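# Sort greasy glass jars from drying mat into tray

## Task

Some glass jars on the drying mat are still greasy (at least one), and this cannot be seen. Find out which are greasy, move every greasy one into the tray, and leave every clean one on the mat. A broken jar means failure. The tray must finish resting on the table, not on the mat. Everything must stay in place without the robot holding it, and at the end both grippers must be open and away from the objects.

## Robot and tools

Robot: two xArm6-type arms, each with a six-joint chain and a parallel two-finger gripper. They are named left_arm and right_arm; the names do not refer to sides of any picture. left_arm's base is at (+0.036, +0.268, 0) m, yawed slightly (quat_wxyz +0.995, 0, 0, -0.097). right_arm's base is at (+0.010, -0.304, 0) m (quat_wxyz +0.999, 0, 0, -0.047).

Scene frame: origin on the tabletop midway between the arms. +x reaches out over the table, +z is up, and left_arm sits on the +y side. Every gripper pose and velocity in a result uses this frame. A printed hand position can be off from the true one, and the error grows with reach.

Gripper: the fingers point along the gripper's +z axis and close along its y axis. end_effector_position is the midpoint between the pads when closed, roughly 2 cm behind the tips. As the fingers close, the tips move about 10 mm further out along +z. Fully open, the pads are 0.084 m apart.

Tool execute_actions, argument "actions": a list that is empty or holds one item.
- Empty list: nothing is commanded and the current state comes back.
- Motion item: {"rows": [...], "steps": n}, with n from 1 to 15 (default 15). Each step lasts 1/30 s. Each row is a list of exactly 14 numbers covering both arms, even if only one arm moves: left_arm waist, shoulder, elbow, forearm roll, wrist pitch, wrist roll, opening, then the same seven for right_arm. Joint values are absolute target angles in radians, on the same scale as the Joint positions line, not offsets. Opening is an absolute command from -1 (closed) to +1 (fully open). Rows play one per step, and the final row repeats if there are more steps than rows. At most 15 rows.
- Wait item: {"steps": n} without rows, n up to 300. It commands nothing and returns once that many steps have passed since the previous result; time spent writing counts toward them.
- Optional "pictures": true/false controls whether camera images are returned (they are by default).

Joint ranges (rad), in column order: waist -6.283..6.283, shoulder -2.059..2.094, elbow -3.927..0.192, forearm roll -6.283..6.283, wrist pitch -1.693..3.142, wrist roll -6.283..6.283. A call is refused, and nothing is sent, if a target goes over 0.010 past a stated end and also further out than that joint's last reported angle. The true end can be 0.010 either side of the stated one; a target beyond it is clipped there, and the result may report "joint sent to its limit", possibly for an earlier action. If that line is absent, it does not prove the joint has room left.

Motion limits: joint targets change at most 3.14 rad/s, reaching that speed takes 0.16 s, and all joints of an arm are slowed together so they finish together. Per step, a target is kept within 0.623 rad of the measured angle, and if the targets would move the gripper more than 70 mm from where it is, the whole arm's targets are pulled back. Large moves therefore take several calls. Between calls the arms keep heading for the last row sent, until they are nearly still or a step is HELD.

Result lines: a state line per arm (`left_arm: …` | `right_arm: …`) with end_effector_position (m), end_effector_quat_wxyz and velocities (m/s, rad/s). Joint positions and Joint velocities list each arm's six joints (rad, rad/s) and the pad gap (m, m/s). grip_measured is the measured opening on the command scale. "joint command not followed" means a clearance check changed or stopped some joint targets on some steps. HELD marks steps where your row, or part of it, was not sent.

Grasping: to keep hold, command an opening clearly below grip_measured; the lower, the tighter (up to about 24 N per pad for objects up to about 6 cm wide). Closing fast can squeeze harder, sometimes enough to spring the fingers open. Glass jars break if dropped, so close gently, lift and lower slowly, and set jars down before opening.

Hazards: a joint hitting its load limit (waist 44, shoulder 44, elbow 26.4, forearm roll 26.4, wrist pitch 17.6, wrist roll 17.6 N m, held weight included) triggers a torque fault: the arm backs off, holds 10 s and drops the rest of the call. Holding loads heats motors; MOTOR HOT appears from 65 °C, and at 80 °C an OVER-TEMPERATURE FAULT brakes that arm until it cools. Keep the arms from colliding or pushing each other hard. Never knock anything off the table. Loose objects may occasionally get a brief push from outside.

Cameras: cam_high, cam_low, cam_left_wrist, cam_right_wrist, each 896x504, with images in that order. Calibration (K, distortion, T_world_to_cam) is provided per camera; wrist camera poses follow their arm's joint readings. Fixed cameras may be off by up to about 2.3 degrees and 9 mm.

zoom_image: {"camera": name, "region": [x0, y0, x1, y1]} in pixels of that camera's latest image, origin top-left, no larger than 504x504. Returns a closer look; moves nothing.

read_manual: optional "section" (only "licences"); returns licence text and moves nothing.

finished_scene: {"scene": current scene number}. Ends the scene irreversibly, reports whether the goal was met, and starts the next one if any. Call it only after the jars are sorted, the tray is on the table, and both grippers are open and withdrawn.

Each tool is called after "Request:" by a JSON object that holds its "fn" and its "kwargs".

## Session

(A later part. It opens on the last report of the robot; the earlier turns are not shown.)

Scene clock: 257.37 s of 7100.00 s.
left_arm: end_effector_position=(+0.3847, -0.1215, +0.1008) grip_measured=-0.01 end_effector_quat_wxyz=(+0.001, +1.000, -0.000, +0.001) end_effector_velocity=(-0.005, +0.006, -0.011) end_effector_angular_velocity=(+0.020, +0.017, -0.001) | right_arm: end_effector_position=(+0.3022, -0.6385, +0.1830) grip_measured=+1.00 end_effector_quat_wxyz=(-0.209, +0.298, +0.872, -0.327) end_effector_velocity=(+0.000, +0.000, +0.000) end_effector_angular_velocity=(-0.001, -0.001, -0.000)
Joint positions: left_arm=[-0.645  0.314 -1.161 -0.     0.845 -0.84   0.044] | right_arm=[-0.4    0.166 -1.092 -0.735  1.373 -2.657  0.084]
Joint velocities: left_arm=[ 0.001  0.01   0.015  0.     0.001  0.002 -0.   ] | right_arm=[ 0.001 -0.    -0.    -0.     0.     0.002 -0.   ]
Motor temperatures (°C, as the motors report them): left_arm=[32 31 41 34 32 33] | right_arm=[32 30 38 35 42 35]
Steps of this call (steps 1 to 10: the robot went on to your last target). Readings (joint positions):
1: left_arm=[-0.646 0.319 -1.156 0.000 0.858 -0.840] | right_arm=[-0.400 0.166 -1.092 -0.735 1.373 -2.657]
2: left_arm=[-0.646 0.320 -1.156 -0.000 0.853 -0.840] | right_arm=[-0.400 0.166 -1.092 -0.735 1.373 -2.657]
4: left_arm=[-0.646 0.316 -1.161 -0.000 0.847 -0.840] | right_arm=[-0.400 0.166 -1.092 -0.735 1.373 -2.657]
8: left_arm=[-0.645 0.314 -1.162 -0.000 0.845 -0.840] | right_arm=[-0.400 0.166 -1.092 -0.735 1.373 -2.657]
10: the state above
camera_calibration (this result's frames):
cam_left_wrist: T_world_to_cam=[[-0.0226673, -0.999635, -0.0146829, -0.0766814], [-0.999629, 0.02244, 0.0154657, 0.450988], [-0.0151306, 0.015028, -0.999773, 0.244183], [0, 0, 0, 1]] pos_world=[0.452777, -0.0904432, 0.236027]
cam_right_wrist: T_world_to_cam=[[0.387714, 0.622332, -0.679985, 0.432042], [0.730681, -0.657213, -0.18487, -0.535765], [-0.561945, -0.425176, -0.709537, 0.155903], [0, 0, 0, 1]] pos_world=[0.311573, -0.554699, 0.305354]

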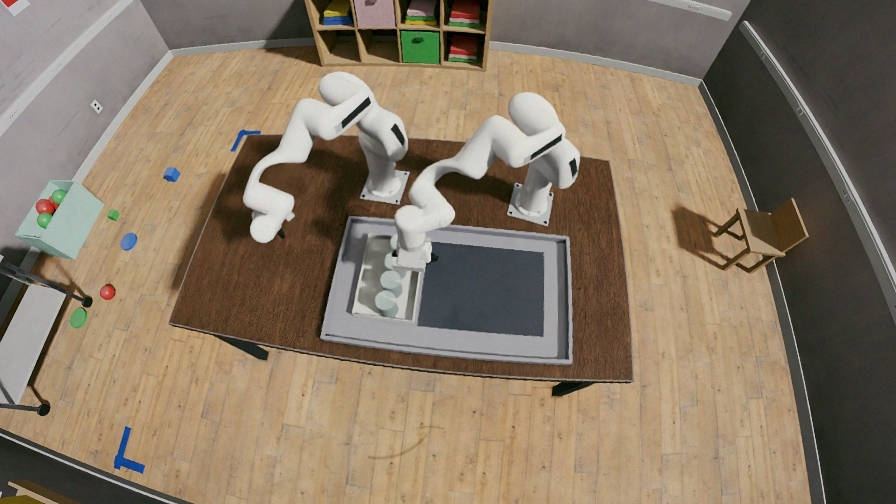

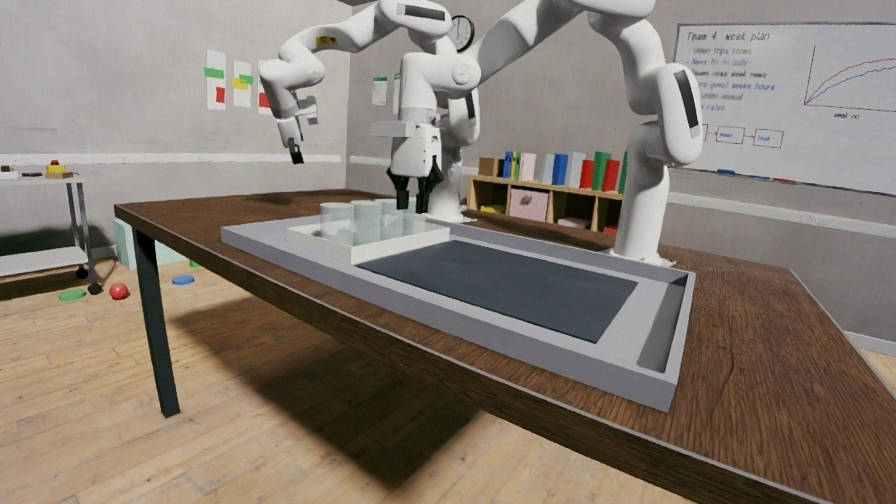

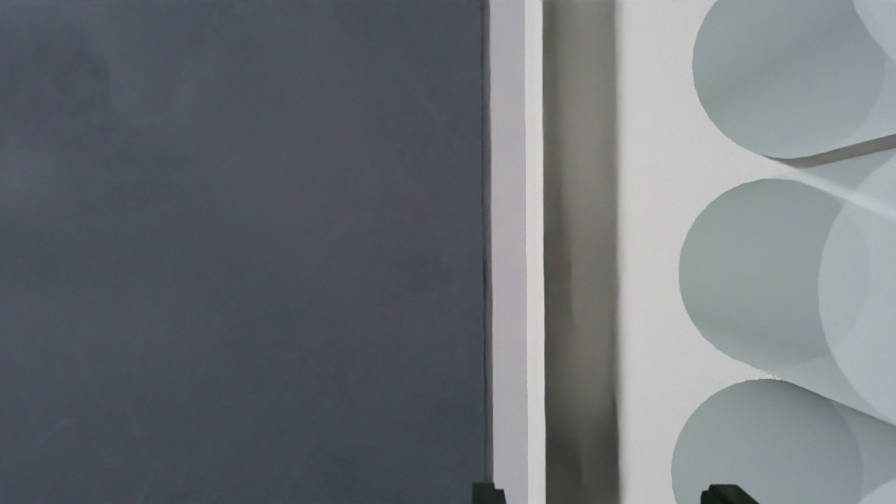

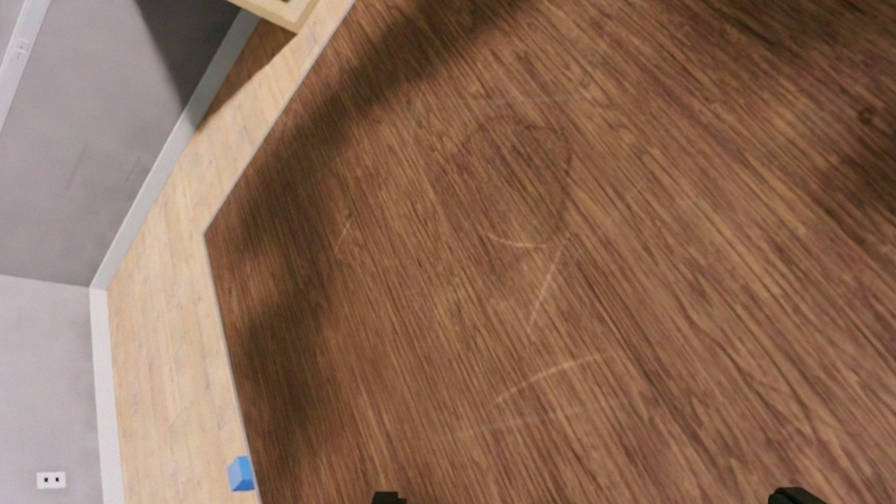

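Request:
{"fn": "execute_actions", "kwargs": {"actions": [{"rows": [[-0.6451,0.21,-1.235,0,1.025,-0.84,0.75,-0.4,0.166,-1.092,-0.735,1.373,-2.657,1],[-0.6451,0.21,-1.235,0,1.025,-0.84,0.75,-0.4,0.166,-1.092,-0.735,1.373,-2.657,1],[-0.6451,0.21,-1.235,0,1.025,-0.84,0.75,-0.4,0.166,-1.092,-0.735,1.373,-2.657,1],[-0.6451,0.21,-1.235,0,1.025,-0.84,0.75,-0.4,0.166,-1.092,-0.735,1.373,-2.657,1],[-0.6451,0.21,-1.235,0,1.025,-0.84,0.75,-0.4,0.166,-1.092,-0.735,1.373,-2.657,1],[-0.6451,0.21,-1.235,0,1.025,-0.84,0.75,-0.4,0.166,-1.092,-0.735,1.373,-2.657,1],[-0.7365,0.3901,-1.5136,0,1.1235,-0.87,0.75,-0.4,0.166,-1.092,-0.735,1.373,-2.657,1]], "steps": 15}], "pictures": false}}

Request:
{"fn": "execute_actions", "kwargs": {"actions": [{"rows": [[-0.7365,0.3901,-1.5136,0,1.1235,-0.87,0.75,-0.4,0.166,-1.092,-0.735,1.373,-2.657,1],[-0.7365,0.3901,-1.5136,0,1.1235,-0.87,0.75,-0.4,0.166,-1.092,-0.735,1.373,-2.657,1],[-0.7365,0.3901,-1.5136,0,1.1235,-0.87,0.75,-0.4,0.166,-1.092,-0.735,1.373,-2.657,1],[-0.7365,0.4541,-1.4302,0,0.9761,-0.87,0.75,-0.4,0.166,-1.092,-0.735,1.373,-2.657,1],[-0.7365,0.4541,-1.4302,0,0.9761,-0.87,0.75,-0.4,0.166,-1.092,-0.735,1.373,-2.657,1],[-0.7365,0.4541,-1.4302,0,0.9761,-0.87,0.75,-0.4,0.166,-1.092,-0.735,1.373,-2.657,1],[-0.7365,0.4541,-1.4302,0,0.9761,-0.87,0.75,-0.4,0.166,-1.092,-0.735,1.373,-2.657,1],[-0.7365,0.4541,-1.4302,0,0.9761,-0.87,0.75,-0.4,0.166,-1.092,-0.735,1.373,-2.657,1],[-0.7365,0.5384,-1.3868,0,0.8484,-0.87,0.75,-0.4,0.166,-1.092,-0.735,1.373,-2.657,1]], "steps": 15}], "pictures": false}}

Request:
{"fn": "execute_actions", "kwargs": {"actions": [{"rows": [[-0.7365,0.5384,-1.3868,0,0.8484,-0.87,0.75,-0.4,0.166,-1.092,-0.735,1.373,-2.657,1],[-0.7365,0.5384,-1.3868,0,0.8484,-0.87,0.75,-0.4,0.166,-1.092,-0.735,1.373,-2.657,1],[-0.7365,0.5384,-1.3868,0,0.8484,-0.87,0.75,-0.4,0.166,-1.092,-0.735,1.373,-2.657,1],[-0.7365,0.5384,-1.3868,0,0.8484,-0.87,0.55,-0.4,0.166,-1.092,-0.735,1.373,-2.657,1],[-0.7365,0.5384,-1.3868,0,0.8484,-0.87,0.45,-0.4,0.166,-1.092,-0.735,1.373,-2.657,1],[-0.7365,0.5384,-1.3868,0,0.8484,-0.87,0.3,-0.4,0.166,-1.092,-0.735,1.373,-2.657,1],[-0.7365,0.5384,-1.3868,0,0.8484,-0.87,0,-0.4,0.166,-1.092,-0.735,1.373,-2.657,1],[-0.7365,0.5384,-1.3868,0,0.8484,-0.87,0,-0.4,0.166,-1.092,-0.735,1.373,-2.657,1],[-0.7365,0.5384,-1.3868,0,0.8484,-0.87,0,-0.4,0.166,-1.092,-0.735,1.373,-2.657,1],[-0.7365,0.5384,-1.3868,0,0.8484,-0.87,0,-0.4,0.166,-1.092,-0.735,1.373,-2.657,1],[-0.7365,0.5264,-1.393,0,0.8666,-0.87,0,-0.4,0.166,-1.092,-0.735,1.373,-2.657,1]], "steps": 15}], "pictures": false}}

Request:
{"fn": "execute_actions", "kwargs": {"actions": [{"rows": [[-0.7412,0.5395,-1.4143,0,0.8748,-0.8745,0,-0.4,0.166,-1.092,-0.735,1.373,-2.657,1],[-0.7459,0.5526,-1.4356,0,0.883,-0.879,0,-0.4,0.166,-1.092,-0.735,1.373,-2.657,1],[-0.7505,0.5656,-1.4568,0,0.8912,-0.8835,0,-0.4,0.166,-1.092,-0.735,1.373,-2.657,1],[-0.7552,0.5787,-1.4781,0,0.8994,-0.888,0,-0.4,0.166,-1.092,-0.735,1.373,-2.657,1],[-0.7552,0.5787,-1.4781,0,0.8994,-0.888,0,-0.4,0.166,-1.092,-0.735,1.373,-2.657,1],[-0.7552,0.5787,-1.4781,0,0.8994,-0.888,0,-0.4,0.166,-1.092,-0.735,1.373,-2.657,1],[-0.7552,0.5787,-1.4781,0,0.8994,-0.888,0,-0.4,0.166,-1.092,-0.735,1.373,-2.657,1],[-0.7552,0.5787,-1.4781,0,0.8994,-0.888,0,-0.4,0.166,-1.092,-0.735,1.373,-2.657,1],[-0.7552,0.5787,-1.4781,0,0.8994,-0.888,0,-0.4,0.166,-1.092,-0.735,1.373,-2.657,1],[-0.7552,0.5915,-1.4737,0,0.8822,-0.888,0,-0.4,0.166,-1.092,-0.735,1.373,-2.657,1]], "steps": 15}], "pictures": false}}

Request:
{"fn": "execute_actions", "kwargs": {"actions": [{"rows": [[-0.7552,0.5915,-1.4737,0,0.8822,-0.888,0,-0.4,0.166,-1.092,-0.735,1.373,-2.657,1],[-0.7552,0.5915,-1.4737,0,0.8822,-0.888,0,-0.4,0.166,-1.092,-0.735,1.373,-2.657,1],[-0.7552,0.5915,-1.4737,0,0.8822,-0.888,0.5,-0.4,0.166,-1.092,-0.735,1.373,-2.657,1],[-0.7552,0.5915,-1.4737,0,0.8822,-0.888,0.6,-0.4,0.166,-1.092,-0.735,1.373,-2.657,1],[-0.7552,0.5915,-1.4737,0,0.8822,-0.888,0.75,-0.4,0.166,-1.092,-0.735,1.373,-2.657,1],[-0.7552,0.5915,-1.4737,0,0.8822,-0.888,0.75,-0.4,0.166,-1.092,-0.735,1.373,-2.657,1],[-0.7552,0.5915,-1.4737,0,0.8822,-0.888,0.75,-0.4,0.166,-1.092,-0.735,1.373,-2.657,1],[-0.7552,0.5915,-1.4737,0,0.8822,-0.888,0.75,-0.4,0.166,-1.092,-0.735,1.373,-2.657,1],[-0.7552,0.5915,-1.4737,0,0.8822,-0.888,0.75,-0.4,0.166,-1.092,-0.735,1.373,-2.657,1],[-0.7552,0.5111,-1.5183,0,1.0072,-0.888,0.75,-0.4,0.166,-1.092,-0.735,1.373,-2.657,1]], "steps": 15}], "pictures": false}}

Request:
{"fn": "execute_actions", "kwargs": {"actions": [{"rows": [[-0.7552,0.4515,-1.6045,0,1.153,-0.888,0.75,-0.4,0.166,-1.092,-0.735,1.373,-2.657,1],[-0.7552,0.4515,-1.6045,0,1.153,-0.888,0.75,-0.4,0.166,-1.092,-0.735,1.373,-2.657,1],[-0.7552,0.4515,-1.6045,0,1.153,-0.888,0.75,-0.4,0.166,-1.092,-0.735,1.373,-2.657,1],[-0.7552,0.4515,-1.6045,0,1.153,-0.888,0.75,-0.4,0.166,-1.092,-0.735,1.373,-2.657,1],[-0.7552,0.4515,-1.6045,0,1.153,-0.888,0.75,-0.4,0.166,-1.092,-0.735,1.373,-2.657,1],[-0.7552,0.4515,-1.6045,0,1.153,-0.888,0.75,-0.4,0.166,-1.092,-0.735,1.373,-2.657,1],[-0.6335,0.19,-1.21,0,1.02,-0.8285,0,-0.4,0.166,-1.092,-0.735,1.373,-2.657,1]], "steps": 15}], "pictures": false}}

Request:
{"fn": "execute_actions", "kwargs": {"actions": [{"rows": [[-0.6335,0.19,-1.21,0,1.02,-0.8285,0,-0.4,0.166,-1.092,-0.735,1.373,-2.657,1],[-0.6335,0.19,-1.21,0,1.02,-0.8285,0,-0.4,0.166,-1.092,-0.735,1.373,-2.657,1],[-0.6335,0.19,-1.21,0,1.02,-0.8285,0,-0.4,0.166,-1.092,-0.735,1.373,-2.657,1],[-0.6335,0.2949,-1.1308,0,0.8359,-0.8285,0,-0.4,0.166,-1.092,-0.735,1.373,-2.657,1]], "steps": 15}]}}

Scene clock: 299.17 s of 7100.00 s.
left_arm: end_effector_position=(+0.3781, -0.1892, +0.1760) grip_measured=+0.75 end_effector_quat_wxyz=(-0.002, +1.000, -0.030, -0.002) end_effector_velocity=(-0.028, -0.102, -0.008) end_effector_angular_velocity=(+0.037, +0.028, -0.101) | right_arm: end_effector_position=(+0.3022, -0.6385, +0.1830) grip_measured=+1.00 end_effector_quat_wxyz=(-0.209, +0.298, +0.872, -0.327) end_effector_velocity=(+0.000, +0.000, -0.000) end_effector_angular_velocity=(-0.000, -0.001, +0.000)
Joint positions: left_arm=[-0.733  0.381 -1.49  -0.     1.114 -0.867  0.075] | right_arm=[-0.4    0.166 -1.092 -0.735  1.373 -2.657  0.084]
Joint velocities: left_arm=[-0.146  0.275 -0.388  0.     0.159 -0.046  0.   ] | right_arm=[ 0.     0.    -0.     0.    -0.001  0.001 -0.   ]
Motor temperatures (°C, as the motors report them): left_arm=[32 31 41 34 32 33] | right_arm=[32 30 38 35 42 35]
Steps of this call (steps 1 to 30: the robot went on to your last target; steps 31 to 90: nothing new was sent; then 38.30 s passed at rest; steps 91 to 105: all 15 steps of this action). Readings (joint positions):
91: left_arm=[-0.645 0.315 -1.160 0.000 0.845 -0.840] | right_arm=[-0.400 0.166 -1.092 -0.735 1.373 -2.657]
92: left_arm=[-0.645 0.313 -1.161 0.000 0.850 -0.840] | right_arm=[-0.400 0.166 -1.092 -0.735 1.373 -2.657]
94: left_arm=[-0.645 0.290 -1.176 0.000 0.903 -0.840] | right_arm=[-0.400 0.166 -1.092 -0.735 1.373 -2.657]
98: left_arm=[-0.646 0.215 -1.242 -0.000 1.008 -0.841] | right_arm=[-0.400 0.166 -1.092 -0.735 1.373 -2.657]
105: the state above

Scene clock: 299.67 s of 7100.00 s.
left_arm: end_effector_position=(+0.3779, -0.1920, +0.0686) grip_measured=+0.75 end_effector_quat_wxyz=(-0.004, +1.000, -0.031, -0.003) end_effector_velocity=(-0.029, +0.036, -0.199) end_effector_angular_velocity=(+0.099, +0.073, -0.003) | right_arm: end_effector_position=(+0.3022, -0.6385, +0.1830) grip_measured=+1.00 end_effector_quat_wxyz=(-0.209, +0.298, +0.872, -0.327) end_effector_velocity=(+0.000, +0.000, -0.001) end_effector_angular_velocity=(+0.001, -0.000, -0.001)
Joint positions: left_arm=[-0.736  0.53  -1.39   0.     0.871 -0.87   0.075] | right_arm=[-0.4    0.166 -1.092 -0.735  1.373 -2.657  0.084]
Joint velocities: left_arm=[-0.003  0.269  0.18   0.    -0.325 -0.    -0.   ] | right_arm=[ 0.     0.001 -0.     0.001 -0.     0.    -0.   ]
Motor temperatures (°C, as the motors report them): left_arm=[32 31 41 34 32 33] | right_arm=[32 30 38 35 42 35]
Steps of this call (steps 1 to 15: all 15 steps of this action). Readings (joint positions):
1: left_arm=[-0.736 0.387 -1.499 -0.000 1.118 -0.868] | right_arm=[-0.400 0.166 -1.092 -0.735 1.373 -2.657]
2: left_arm=[-0.737 0.390 -1.505 -0.000 1.121 -0.869] | right_arm=[-0.400 0.166 -1.092 -0.735 1.373 -2.657]
4: left_arm=[-0.736 0.390 -1.510 0.000 1.122 -0.870] | right_arm=[-0.400 0.166 -1.092 -0.735 1.373 -2.657]
8: left_arm=[-0.736 0.420 -1.470 0.000 1.038 -0.870] | right_arm=[-0.400 0.166 -1.092 -0.735 1.373 -2.657]
15: the state above

Scene clock: 300.17 s of 7100.00 s.
left_arm: end_effector_position=(+0.3790, -0.1937, +0.0688) grip_measured=+0.46 end_effector_quat_wxyz=(-0.001, +1.000, -0.031, -0.001) end_effector_velocity=(+0.002, -0.003, +0.032) end_effector_angular_velocity=(-0.004, -0.003, -0.001) | right_arm: end_effector_position=(+0.3022, -0.6385, +0.1830) grip_measured=+1.00 end_effector_quat_wxyz=(-0.209, +0.298, +0.872, -0.327) end_effector_velocity=(+0.000, +0.000, +0.000) end_effector_angular_velocity=(+0.001, -0.001, +0.000)
Joint positions: left_arm=[-0.737  0.53  -1.39   0.     0.862 -0.87   0.063] | right_arm=[-0.4    0.166 -1.092 -0.735  1.373 -2.657  0.084]
Joint velocities: left_arm=[-0.    -0.046 -0.026 -0.     0.067  0.001  0.   ] | right_arm=[ 0.    -0.001 -0.     0.002 -0.    -0.001  0.   ]
Motor temperatures (°C, as the motors report them): left_arm=[32 31 41 34 32 33] | right_arm=[32 30 38 35 42 35]
Steps of this call (steps 1 to 15: all 15 steps of this action). Readings (joint positions):
1: left_arm=[-0.736 0.536 -1.386 0.000 0.862 -0.870] | right_arm=[-0.400 0.166 -1.092 -0.735 1.373 -2.657]
2: left_arm=[-0.736 0.539 -1.385 0.000 0.857 -0.870] | right_arm=[-0.400 0.166 -1.092 -0.735 1.373 -2.657]
4: left_arm=[-0.736 0.538 -1.387 0.000 0.851 -0.870] | right_arm=[-0.400 0.166 -1.092 -0.735 1.373 -2.657]
8: left_arm=[-0.736 0.536 -1.389 -0.000 0.848 -0.870] | right_arm=[-0.400 0.166 -1.092 -0.735 1.373 -2.657]
15: the state above

Scene clock: 300.67 s of 7100.00 s.
left_arm: end_effector_position=(+0.3805, -0.2141, +0.0655) grip_measured=+0.46 end_effector_quat_wxyz=(+0.000, +1.000, -0.031, +0.000) end_effector_velocity=(+0.007, -0.009, -0.005) end_effector_angular_velocity=(-0.028, -0.019, +0.002) | right_arm: end_effector_position=(+0.3022, -0.6385, +0.1830) grip_measured=+1.00 end_effector_quat_wxyz=(-0.209, +0.298, +0.872, -0.327) end_effector_velocity=(-0.000, -0.000, +0.000) end_effector_angular_velocity=(+0.001, -0.000, +0.001)
Joint positions: left_arm=[-0.755  0.589 -1.474 -0.     0.885 -0.888  0.063] | right_arm=[-0.4    0.166 -1.092 -0.735  1.373 -2.657  0.084]
Joint velocities: left_arm=[ 0.     0.021 -0.011 -0.001 -0.043 -0.001  0.   ] | right_arm=[-0.    -0.001 -0.     0.     0.    -0.001  0.   ]
Motor temperatures (°C, as the motors report them): left_arm=[32 31 41 34 32 33] | right_arm=[32 30 38 35 42 35]
Steps of this call (steps 1 to 15: all 15 steps of this action). Readings (joint positions):
1: left_arm=[-0.737 0.529 -1.391 0.000 0.864 -0.870] | right_arm=[-0.400 0.166 -1.092 -0.735 1.373 -2.657]
2: left_arm=[-0.737 0.529 -1.394 0.000 0.866 -0.871] | right_arm=[-0.400 0.166 -1.092 -0.735 1.373 -2.657]
4: left_arm=[-0.740 0.539 -1.413 0.000 0.874 -0.875] | right_arm=[-0.400 0.166 -1.092 -0.735 1.373 -2.657]
8: left_arm=[-0.753 0.571 -1.465 -0.000 0.894 -0.885] | right_arm=[-0.400 0.166 -1.092 -0.735 1.373 -2.657]
15: the state above

Scene clock: 301.17 s of 7100.00 s.
left_arm: end_effector_position=(+0.3805, -0.2144, +0.1057) grip_measured=+0.75 end_effector_quat_wxyz=(-0.000, +1.000, -0.031, -0.000) end_effector_velocity=(+0.062, -0.086, +0.411) end_effector_angular_velocity=(-0.339, -0.241, +0.002) | right_arm: end_effector_position=(+0.3022, -0.6385, +0.1830) grip_measured=+1.00 end_effector_quat_wxyz=(-0.209, +0.298, +0.872, -0.327) end_effector_velocity=(-0.000, -0.000, -0.000) end_effector_angular_velocity=(+0.001, +0.000, +0.000)
Joint positions: left_arm=[-0.755  0.531 -1.507  0.     0.977 -0.888  0.075] | right_arm=[-0.4    0.166 -1.092 -0.735  1.373 -2.657  0.084]
Joint velocities: left_arm=[ 0.002 -0.503 -0.366 -0.001  0.453  0.001  0.001] | right_arm=[-0.    -0.     0.     0.    -0.    -0.001  0.   ]
Motor temperatures (°C, as the motors report them): left_arm=[32 31 41 34 32 33] | right_arm=[32 30 38 35 42 35]
Steps of this call (steps 1 to 15: all 15 steps of this action). Readings (joint positions):
1: left_arm=[-0.755 0.589 -1.474 -0.000 0.884 -0.888] | right_arm=[-0.400 0.166 -1.092 -0.735 1.373 -2.657]
2: left_arm=[-0.755 0.590 -1.475 -0.000 0.883 -0.888] | right_arm=[-0.400 0.166 -1.092 -0.735 1.373 -2.657]
4: left_arm=[-0.755 0.590 -1.475 -0.000 0.882 -0.888] | right_arm=[-0.400 0.166 -1.092 -0.735 1.373 -2.657]
8: left_arm=[-0.755 0.592 -1.473 0.000 0.882 -0.888] | right_arm=[-0.400 0.166 -1.092 -0.735 1.373 -2.657]
15: the state above

Scene clock: 301.67 s of 7100.00 s.
left_arm: end_effector_position=(+0.3860, -0.1355, +0.1739) grip_measured=-0.01 end_effector_quat_wxyz=(-0.001, +1.000, -0.006, -0.000) end_effector_velocity=(-0.014, +0.317, -0.024) end_effector_angular_velocity=(+0.007, +0.005, +0.194) | right_arm: end_effector_position=(+0.3022, -0.6385, +0.1830) grip_measured=+1.00 end_effector_quat_wxyz=(-0.209, +0.298, +0.872, -0.327) end_effector_velocity=(-0.000, -0.000, +0.001) end_effector_angular_velocity=(-0.000, -0.001, +0.000)
Joint positions: left_arm=[-0.661  0.254 -1.303  0.     1.05  -0.843  0.044] | right_arm=[-0.4    0.166 -1.092 -0.735  1.373 -2.657  0.084]
Joint velocities: left_arm=[ 0.369 -0.796  1.158  0.001 -0.353  0.174 -0.004] | right_arm=[-0.001 -0.001 -0.    -0.    -0.    -0.001  0.   ]
Motor temperatures (°C, as the motors report them): left_arm=[32 31 41 34 32 33] | right_arm=[32 30 38 35 42 35]
Steps of this call (steps 1 to 15: all 15 steps of this action). Readings (joint positions):
1: left_arm=[-0.755 0.517 -1.518 -0.000 0.988 -0.888] | right_arm=[-0.400 0.166 -1.092 -0.735 1.373 -2.657]
2: left_arm=[-0.755 0.508 -1.525 -0.000 1.001 -0.888] | right_arm=[-0.400 0.166 -1.092 -0.735 1.373 -2.657]
4: left_arm=[-0.755 0.492 -1.547 0.000 1.058 -0.888] | right_arm=[-0.400 0.166 -1.092 -0.735 1.373 -2.657]
8: left_arm=[-0.754 0.448 -1.598 -0.000 1.135 -0.887] | right_arm=[-0.400 0.166 -1.092 -0.735 1.373 -2.657]
15: the state above

Scene clock: 302.17 s of 7100.00 s.
left_arm: end_effector_position=(+0.3842, -0.1123, +0.1002) grip_measured=-0.01 end_effector_quat_wxyz=(-0.000, +1.000, -0.000, -0.000) end_effector_velocity=(+0.033, -0.034, +0.056) end_effector_angular_velocity=(-0.123, -0.112, +0.004) | right_arm: end_effector_position=(+0.3022, -0.6385, +0.1830) grip_measured=+1.00 end_effector_quat_wxyz=(-0.209, +0.298, +0.872, -0.327) end_effector_velocity=(+0.000, -0.000, +0.001) end_effector_angular_velocity=(-0.001, -0.002, -0.001)
Joint positions: left_arm=[-0.634  0.295 -1.132 -0.     0.838 -0.829  0.044] | right_arm=[-0.4    0.166 -1.092 -0.735  1.373 -2.657  0.084]
Joint velocities: left_arm=[ 0.003 -0.055 -0.061 -0.    -0.051 -0.001  0.   ] | right_arm=[-0.    -0.002 -0.     0.     0.     0.001 -0.   ]
Motor temperatures (°C, as the motors report them): left_arm=[32 31 41 34 32 33] | right_arm=[32 30 38 35 42 35]
Steps of this call (steps 1 to 15: all 15 steps of this action). Readings (joint positions):
1: left_arm=[-0.650 0.230 -1.268 0.000 1.040 -0.838] | right_arm=[-0.400 0.166 -1.092 -0.735 1.373 -2.657]
2: left_arm=[-0.642 0.213 -1.244 0.000 1.032 -0.834] | right_arm=[-0.400 0.166 -1.092 -0.735 1.373 -2.657]
4: left_arm=[-0.636 0.197 -1.221 0.000 1.024 -0.830] | right_arm=[-0.400 0.166 -1.092 -0.735 1.373 -2.657]
8: left_arm=[-0.635 0.240 -1.177 -0.000 0.924 -0.829] | right_arm=[-0.400 0.166 -1.092 -0.735 1.373 -2.657]
15: the state above
camera_calibration (this result's frames):
cam_left_wrist: T_world_to_cam=[[-0.022815, -0.999601, -0.0166482, -0.0671642], [-0.999596, 0.0225262, 0.0173322, 0.450148], [-0.0169502, 0.0170369, -0.999711, 0.244425], [0, 0, 0, 1]] pos_world=[0.452577, -0.0814417, 0.235434]
cam_right_wrist: T_world_to_cam=[[0.387714, 0.622332, -0.679985, 0.432042], [0.730681, -0.657213, -0.18487, -0.535765], [-0.561946, -0.425176, -0.709537, 0.155903], [0, 0, 0, 1]] pos_world=[0.311573, -0.554699, 0.305354]

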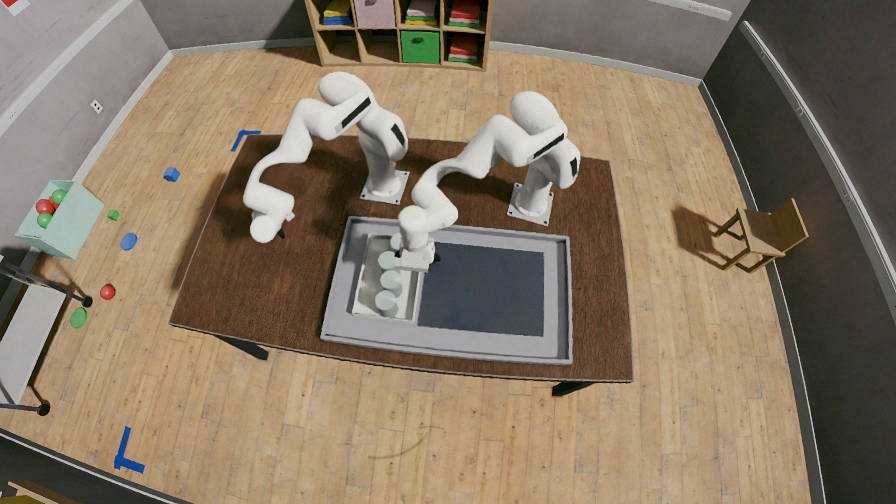

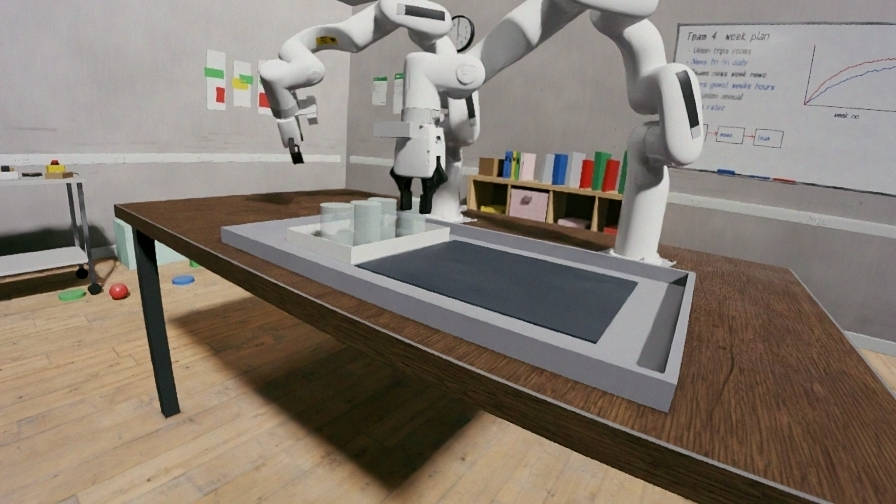

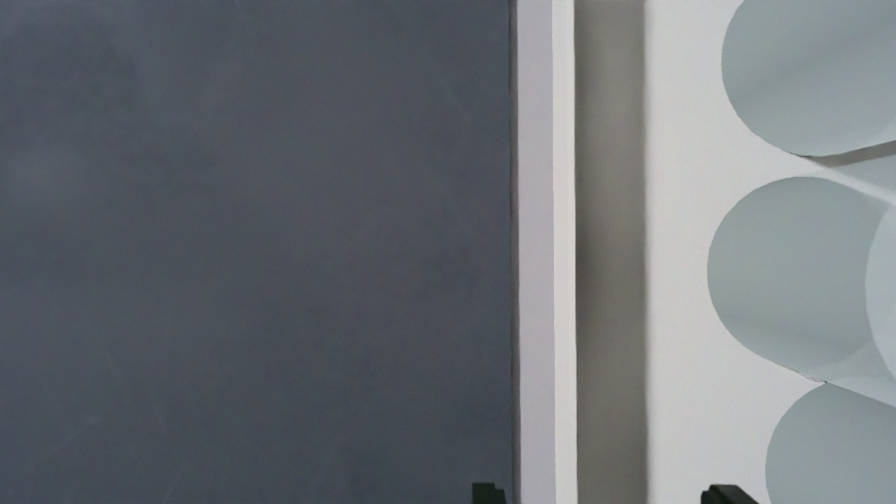

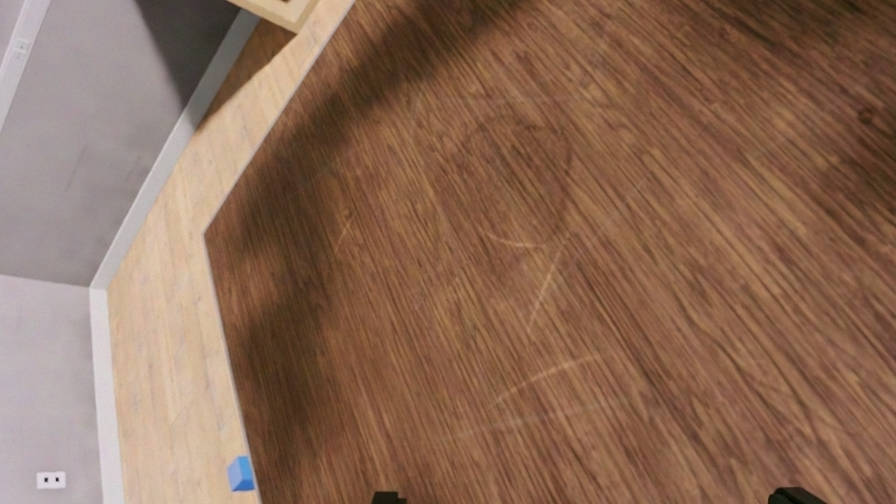

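Request:
{"fn": "execute_actions", "kwargs": {"actions": []}}

Scene clock: 316.20 s of 7100.00 s.
left_arm: end_effector_position=(+0.3844, -0.1121, +0.1000) grip_measured=-0.01 end_effector_quat_wxyz=(+0.000, +1.000, +0.000, -0.000) end_effector_velocity=(+0.000, +0.000, +0.000) end_effector_angular_velocity=(-0.000, +0.000, +0.001) | right_arm: end_effector_position=(+0.3022, -0.6385, +0.1830) grip_measured=+1.00 end_effector_quat_wxyz=(-0.209, +0.298, +0.872, -0.327) end_effector_velocity=(-0.000, +0.001, -0.001) end_effector_angular_velocity=(+0.002, +0.001, -0.001)
Joint positions: left_arm=[-0.633  0.295 -1.131  0.     0.836 -0.828  0.044] | right_arm=[-0.4    0.166 -1.092 -0.735  1.373 -2.657  0.084]
Joint velocities: left_arm=[ 0.001 -0.     0.    -0.     0.    -0.    -0.   ] | right_arm=[0.    0.001 0.    0.002 0.    0.001 0.   ]
Motor temperatures (°C, as the motors report them): left_arm=[32 31 41 34 32 33] | right_arm=[32 30 38 35 42 35]
Steps of this call (steps 1 to 15: the robot went on to your last target; steps 16 to 90: nothing new was sent; then 11.03 s passed at rest). Readings (joint positions):
1: left_arm=[-0.634 0.294 -1.134 -0.000 0.837 -0.829] | right_arm=[-0.400 0.166 -1.092 -0.735 1.373 -2.657]
2: left_arm=[-0.634 0.293 -1.134 -0.000 0.836 -0.829] | right_arm=[-0.400 0.166 -1.092 -0.735 1.373 -2.657]
4: left_arm=[-0.634 0.293 -1.133 -0.000 0.836 -0.829] | right_arm=[-0.400 0.166 -1.092 -0.735 1.373 -2.657]
8: left_arm=[-0.634 0.294 -1.131 -0.000 0.836 -0.829] | right_arm=[-0.400 0.166 -1.092 -0.735 1.373 -2.657]
90: the state above
All arms were judged still, so your last target was given up. Only a new action makes them travel on or press farther. Fingers that are still opening or closing keep moving.
camera_calibration (this result's frames):
cam_left_wrist: T_world_to_cam=[[-0.0224145, -0.999623, -0.0158624, -0.0672543], [-0.999617, 0.0221516, 0.0165602, 0.45036], [-0.0162026, 0.0162275, -0.999737, 0.243847], [0, 0, 0, 1]] pos_world=[0.452631, -0.0811622, 0.235258]
cam_right_wrist: T_world_to_cam=[[0.387715, 0.622332, -0.679985, 0.432042], [0.730681, -0.657213, -0.18487, -0.535765], [-0.561945, -0.425176, -0.709537, 0.155903], [0, 0, 0, 1]] pos_world=[0.311573, -0.554699, 0.305354]

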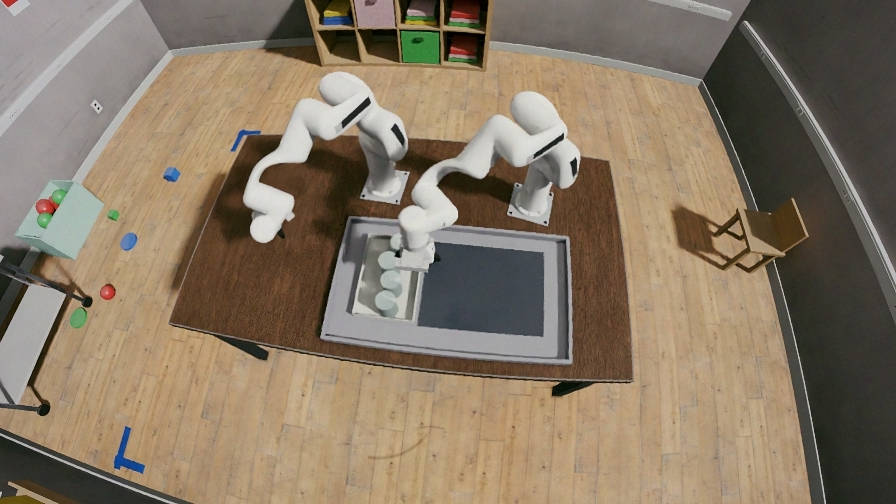

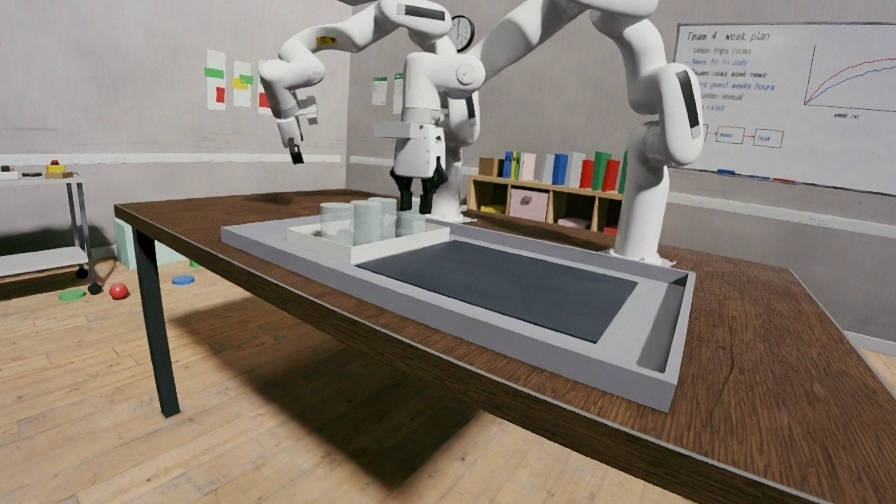

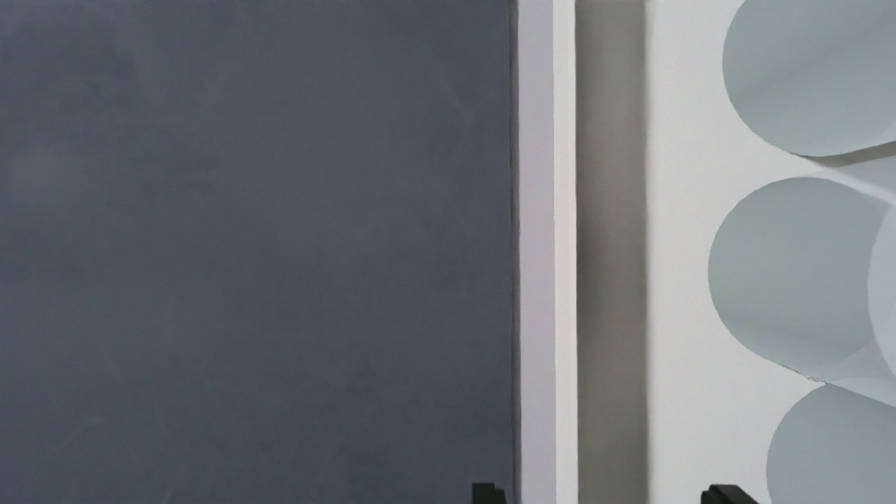

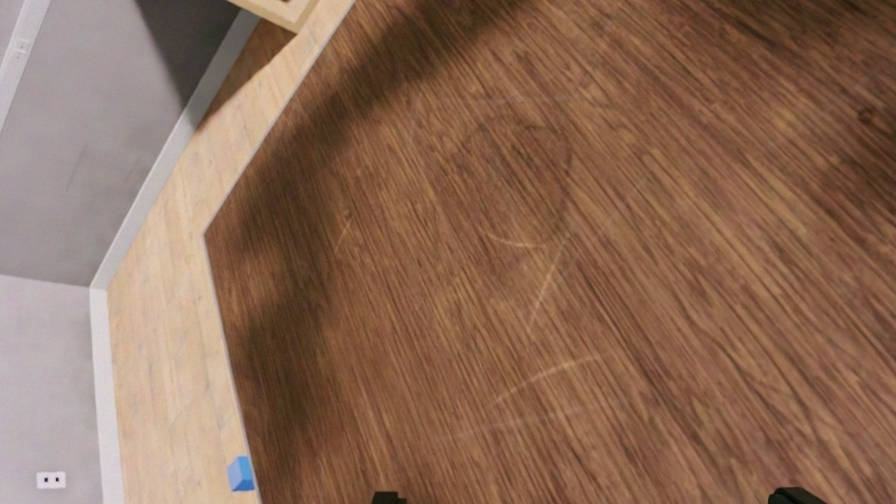

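Request:
{"fn": "execute_actions", "kwargs": {"actions": [{"rows": [[-0.6335,0.31,-1.1265,0,0.8165,-0.8285,0,-0.4,0.166,-1.092,-0.735,1.373,-2.657,1],[-0.6335,0.325,-1.1222,0,0.7972,-0.8285,0,-0.4,0.166,-1.092,-0.735,1.373,-2.657,1],[-0.6335,0.34,-1.118,0,0.778,-0.8285,0,-0.4,0.166,-1.092,-0.735,1.373,-2.657,1],[-0.6335,0.355,-1.1138,0,0.7588,-0.8285,0,-0.4,0.166,-1.092,-0.735,1.373,-2.657,1],[-0.6335,0.37,-1.1096,0,0.7396,-0.8285,0,-0.4,0.166,-1.092,-0.735,1.373,-2.657,1],[-0.6335,0.385,-1.1054,0,0.7204,-0.8285,0,-0.4,0.166,-1.092,-0.735,1.373,-2.657,1],[-0.6335,0.398,-1.1018,0,0.7038,-0.8285,0,-0.4,0.166,-1.092,-0.735,1.373,-2.657,1],[-0.6335,0.4097,-1.0986,0,0.6889,-0.8285,0,-0.4,0.166,-1.092,-0.735,1.373,-2.657,1]], "steps": 15}]}}

Request:
{"fn": "execute_actions", "kwargs": {"actions": [{"rows": [[-0.6335,0.4097,-1.0986,0,0.6889,-0.8285,-0.3,-0.4,0.166,-1.092,-0.735,1.373,-2.657,1],[-0.6335,0.4097,-1.0986,0,0.6889,-0.8285,-0.3,-0.4,0.166,-1.092,-0.735,1.373,-2.657,1],[-0.6335,0.4097,-1.0986,0,0.6889,-0.8285,-0.6,-0.4,0.166,-1.092,-0.735,1.373,-2.657,1],[-0.6335,0.4097,-1.0986,0,0.6889,-0.8285,-0.6,-0.4,0.166,-1.092,-0.735,1.373,-2.657,1],[-0.6335,0.4097,-1.0986,0,0.6889,-0.8285,-1,-0.4,0.166,-1.092,-0.735,1.373,-2.657,1]], "steps": 15}], "pictures": false}}

Scene clock: 325.53 s of 7100.00 s.
left_arm: end_effector_position=(+0.3839, -0.1116, +0.0401) grip_measured=-0.01 end_effector_quat_wxyz=(-0.001, +1.000, +0.000, -0.001) end_effector_velocity=(+0.019, -0.019, +0.015) end_effector_angular_velocity=(-0.060, -0.055, +0.002) | right_arm: end_effector_position=(+0.3022, -0.6385, +0.1830) grip_measured=+1.00 end_effector_quat_wxyz=(-0.209, +0.298, +0.872, -0.327) end_effector_velocity=(-0.000, +0.000, -0.001) end_effector_angular_velocity=(+0.002, +0.001, -0.000)
Joint positions: left_arm=[-0.633  0.409 -1.098  0.     0.692 -0.829  0.044] | right_arm=[-0.4    0.166 -1.092 -0.735  1.373 -2.657  0.084]
Joint velocities: left_arm=[ 0.002 -0.003 -0.027 -0.    -0.051  0.001  0.   ] | right_arm=[ 0.     0.002  0.001  0.001 -0.    -0.     0.   ]
Motor temperatures (°C, as the motors report them): left_arm=[32 31 41 34 32 33] | right_arm=[32 30 38 35 42 35]
Steps of this call (steps 1 to 90: nothing new was sent; then 5.83 s passed at rest; steps 91 to 105: all 15 steps of this action). Readings (joint positions):
91: left_arm=[-0.634 0.295 -1.131 -0.000 0.836 -0.829] | right_arm=[-0.400 0.166 -1.092 -0.735 1.373 -2.657]
92: left_arm=[-0.633 0.296 -1.131 -0.000 0.833 -0.829] | right_arm=[-0.400 0.166 -1.092 -0.735 1.373 -2.657]
94: left_arm=[-0.633 0.308 -1.129 -0.000 0.816 -0.828] | right_arm=[-0.400 0.166 -1.092 -0.735 1.373 -2.657]
98: left_arm=[-0.634 0.359 -1.113 0.000 0.754 -0.828] | right_arm=[-0.400 0.166 -1.092 -0.735 1.373 -2.657]
105: the state above
camera_calibration (this result's frames):
cam_left_wrist: T_world_to_cam=[[-0.0224473, -0.999592, -0.0176588, -0.067609], [-0.999588, 0.0221243, 0.0182758, 0.450784], [-0.0178776, 0.0180617, -0.999677, 0.184804], [0, 0, 0, 1]] pos_world=[0.452385, -0.0808926, 0.175312]
cam_right_wrist: T_world_to_cam=[[0.387715, 0.622332, -0.679985, 0.432042], [0.730681, -0.657213, -0.18487, -0.535765], [-0.561946, -0.425176, -0.709537, 0.155903], [0, 0, 0, 1]] pos_world=[0.311573, -0.554699, 0.305354]

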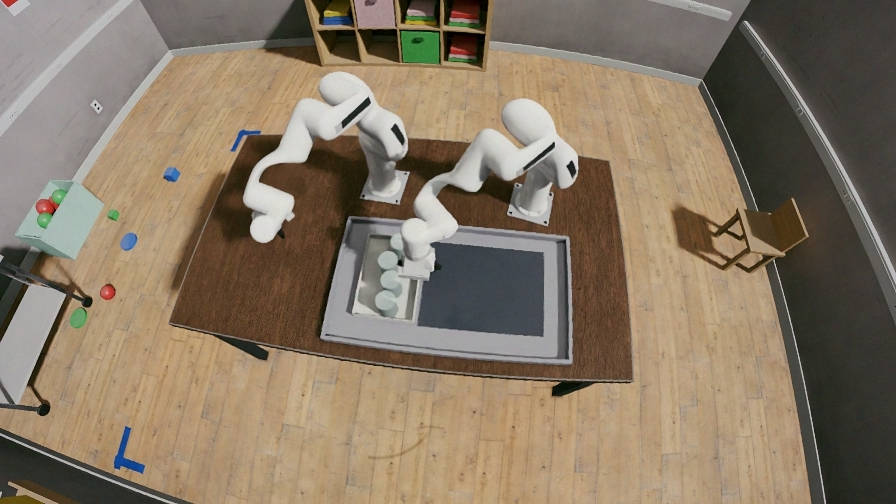

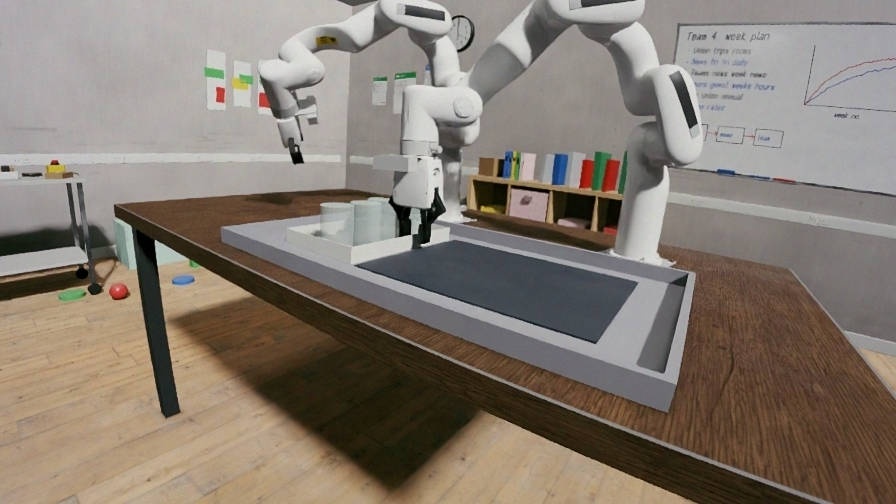

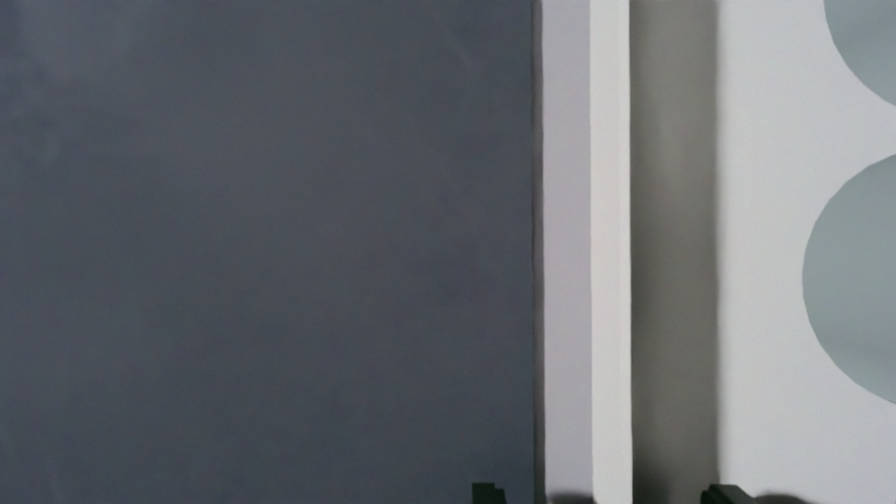

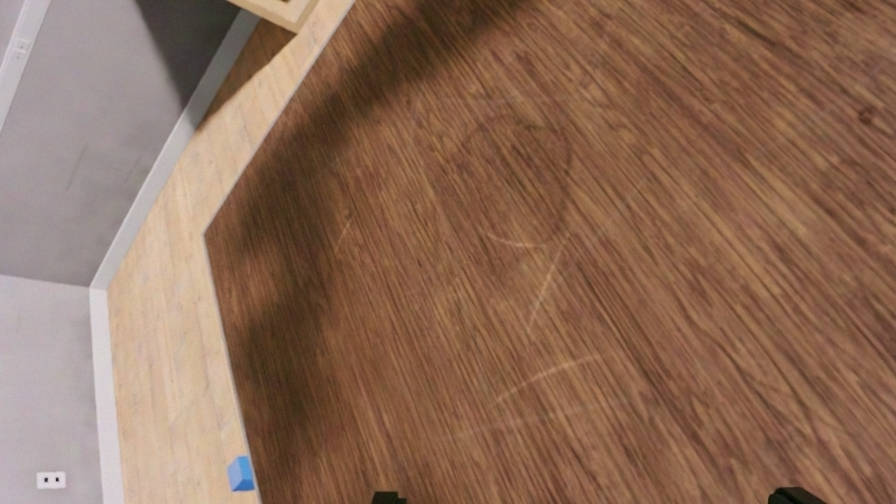

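Scene clock: 326.03 s of 7100.00 s.
left_arm: end_effector_position=(+0.3846, -0.1125, +0.0405) grip_measured=-0.96 end_effector_quat_wxyz=(+0.000, +1.000, +0.000, +0.000) end_effector_velocity=(+0.001, +0.001, -0.000) end_effector_angular_velocity=(+0.001, +0.001, +0.003) | right_arm: end_effector_position=(+0.3022, -0.6385, +0.1830) grip_measured=+1.00 end_effector_quat_wxyz=(-0.209, +0.298, +0.872, -0.327) end_effector_velocity=(+0.000, +0.000, +0.000) end_effector_angular_velocity=(-0.000, -0.000, -0.001)
Joint positions: left_arm=[-0.634  0.409 -1.099 -0.     0.689 -0.829  0.002] | right_arm=[-0.4    0.166 -1.092 -0.735  1.373 -2.657  0.084]
Joint velocities: left_arm=[ 0.002  0.     0.     0.     0.    -0.001  0.   ] | right_arm=[ 0.001  0.    -0.001  0.001  0.001  0.001  0.   ]
Motor temperatures (°C, as the motors report them): left_arm=[32 31 40 34 32 33] | right_arm=[32 30 38 35 42 35]
Steps of this call (steps 1 to 15: all 15 steps of this action). Readings (joint positions):
1: left_arm=[-0.633 0.409 -1.099 0.000 0.691 -0.828] | right_arm=[-0.400 0.166 -1.092 -0.735 1.373 -2.657]
2: left_arm=[-0.633 0.408 -1.100 -0.000 0.690 -0.828] | right_arm=[-0.400 0.166 -1.092 -0.735 1.373 -2.657]
4: left_arm=[-0.633 0.408 -1.100 -0.000 0.689 -0.828] | right_arm=[-0.400 0.166 -1.092 -0.735 1.373 -2.657]
8: left_arm=[-0.634 0.409 -1.099 -0.000 0.689 -0.829] | right_arm=[-0.400 0.166 -1.092 -0.735 1.373 -2.657]
15: the state above

Request:
{"fn": "execute_actions", "kwargs": {"actions": []}}

Request:
{"fn": "zoom_image", "kwargs": {"camera": "cam_low", "region": [300, 150, 540, 290]}}

Scene clock: 341.57 s of 7100.00 s.
left_arm: end_effector_position=(+0.3844, -0.1122, +0.0401) grip_measured=-0.96 end_effector_quat_wxyz=(+0.000, +1.000, +0.000, +0.000) end_effector_velocity=(+0.001, +0.001, +0.000) end_effector_angular_velocity=(-0.000, -0.000, +0.002) | right_arm: end_effector_position=(+0.3022, -0.6385, +0.1830) grip_measured=+1.00 end_effector_quat_wxyz=(-0.209, +0.298, +0.872, -0.327) end_effector_velocity=(-0.000, +0.000, -0.000) end_effector_angular_velocity=(+0.001, +0.000, -0.001)
Joint positions: left_arm=[-0.634  0.41  -1.099 -0.     0.689 -0.828  0.002] | right_arm=[-0.4    0.166 -1.092 -0.735  1.373 -2.657  0.084]
Joint velocities: left_arm=[ 0.002 -0.     0.    -0.    -0.    -0.    -0.   ] | right_arm=[-0.001 -0.001  0.001  0.001  0.    -0.     0.   ]
Motor temperatures (°C, as the motors report them): left_arm=[32 31 40 34 32 33] | right_arm=[32 30 38 35 42 35]
Steps of this call (steps 1 to 15: the robot went on to your last target; steps 16 to 90: nothing new was sent; then 12.53 s passed at rest). Readings (joint positions):
1: left_arm=[-0.634 0.409 -1.099 -0.000 0.689 -0.829] | right_arm=[-0.400 0.166 -1.092 -0.735 1.373 -2.657]
2: left_arm=[-0.634 0.409 -1.099 -0.000 0.689 -0.829] | right_arm=[-0.400 0.166 -1.092 -0.735 1.373 -2.657]
4: left_arm=[-0.634 0.409 -1.099 -0.000 0.689 -0.829] | right_arm=[-0.400 0.166 -1.092 -0.735 1.373 -2.657]
8: left_arm=[-0.634 0.409 -1.099 -0.000 0.689 -0.829] | right_arm=[-0.400 0.166 -1.092 -0.735 1.373 -2.657]
90: the state above
All arms were judged still, so your last target was given up. Only a new action makes them travel on or press farther. Fingers that are still opening or closing keep moving.
camera_calibration (this result's frames):
cam_left_wrist: T_world_to_cam=[[-0.0224261, -0.999625, -0.0157209, -0.0682621], [-0.999619, 0.0221675, 0.0164303, 0.4514], [-0.0160756, 0.0160834, -0.999741, 0.183875], [0, 0, 0, 1]] pos_world=[0.452653, -0.0812003, 0.175338]
cam_right_wrist: T_world_to_cam=[[0.387714, 0.622332, -0.679985, 0.432042], [0.730681, -0.657213, -0.18487, -0.535765], [-0.561946, -0.425175, -0.709537, 0.155903], [0, 0, 0, 1]] pos_world=[0.311573, -0.554699, 0.305354]

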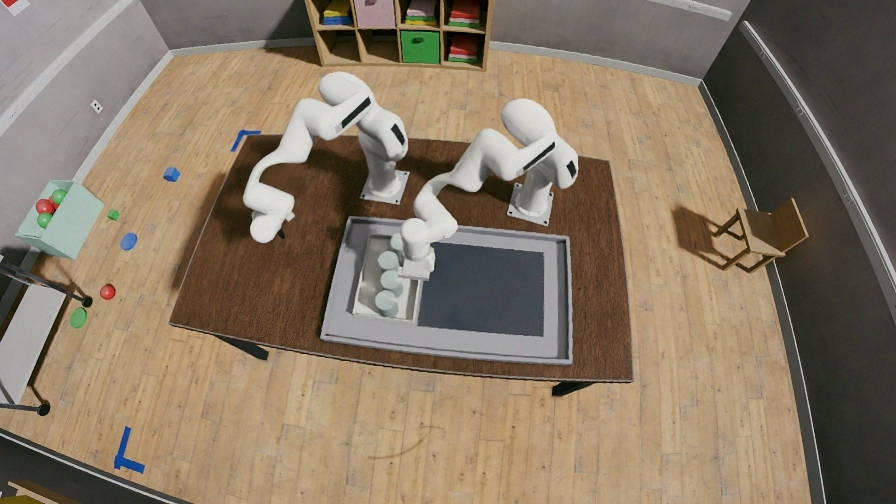

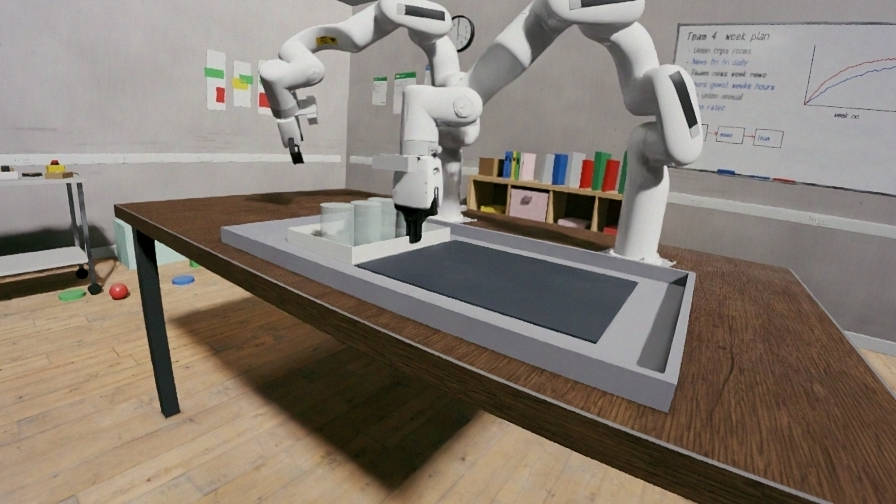

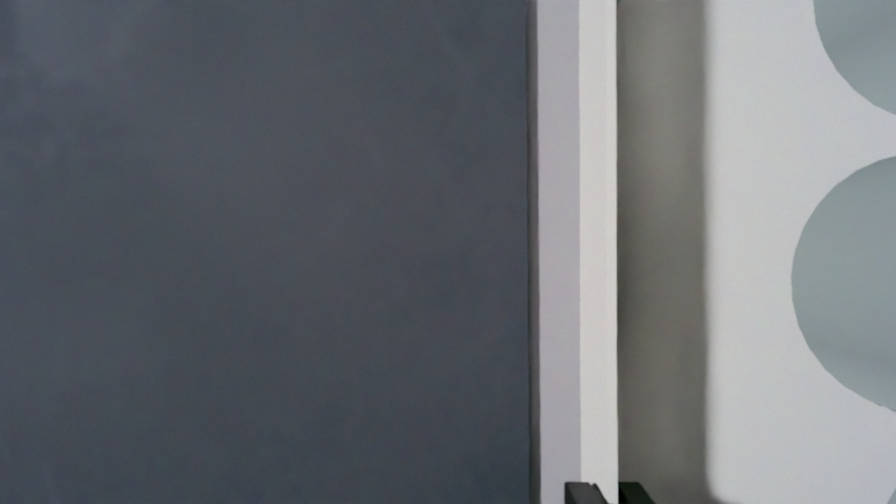

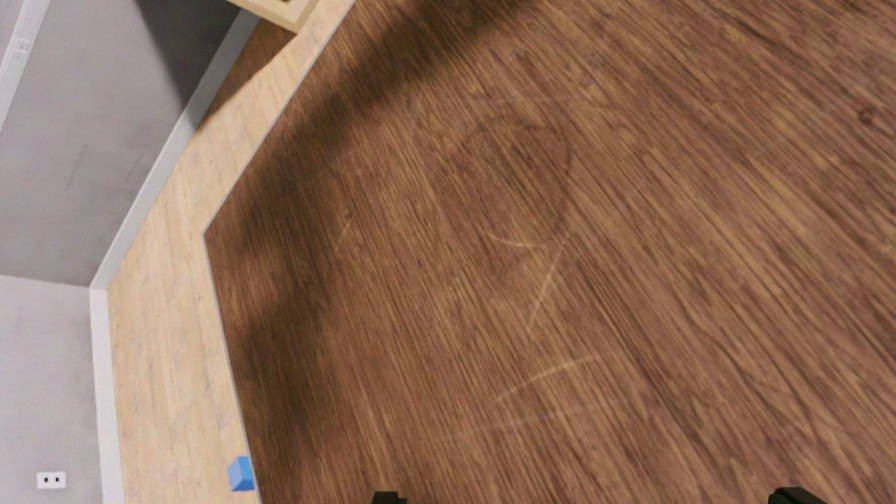

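Region (300, 150, 540, 290) of cam_low's 896x504 image, scaled by 2.100, with more detail than that image has; it fills the top 294 rows of this view, and the rest is white.

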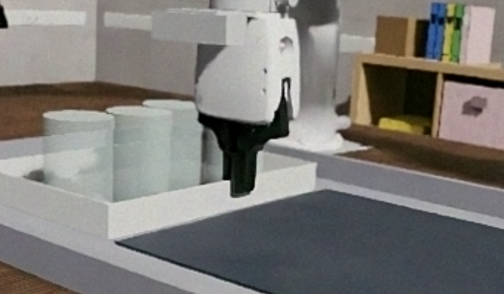

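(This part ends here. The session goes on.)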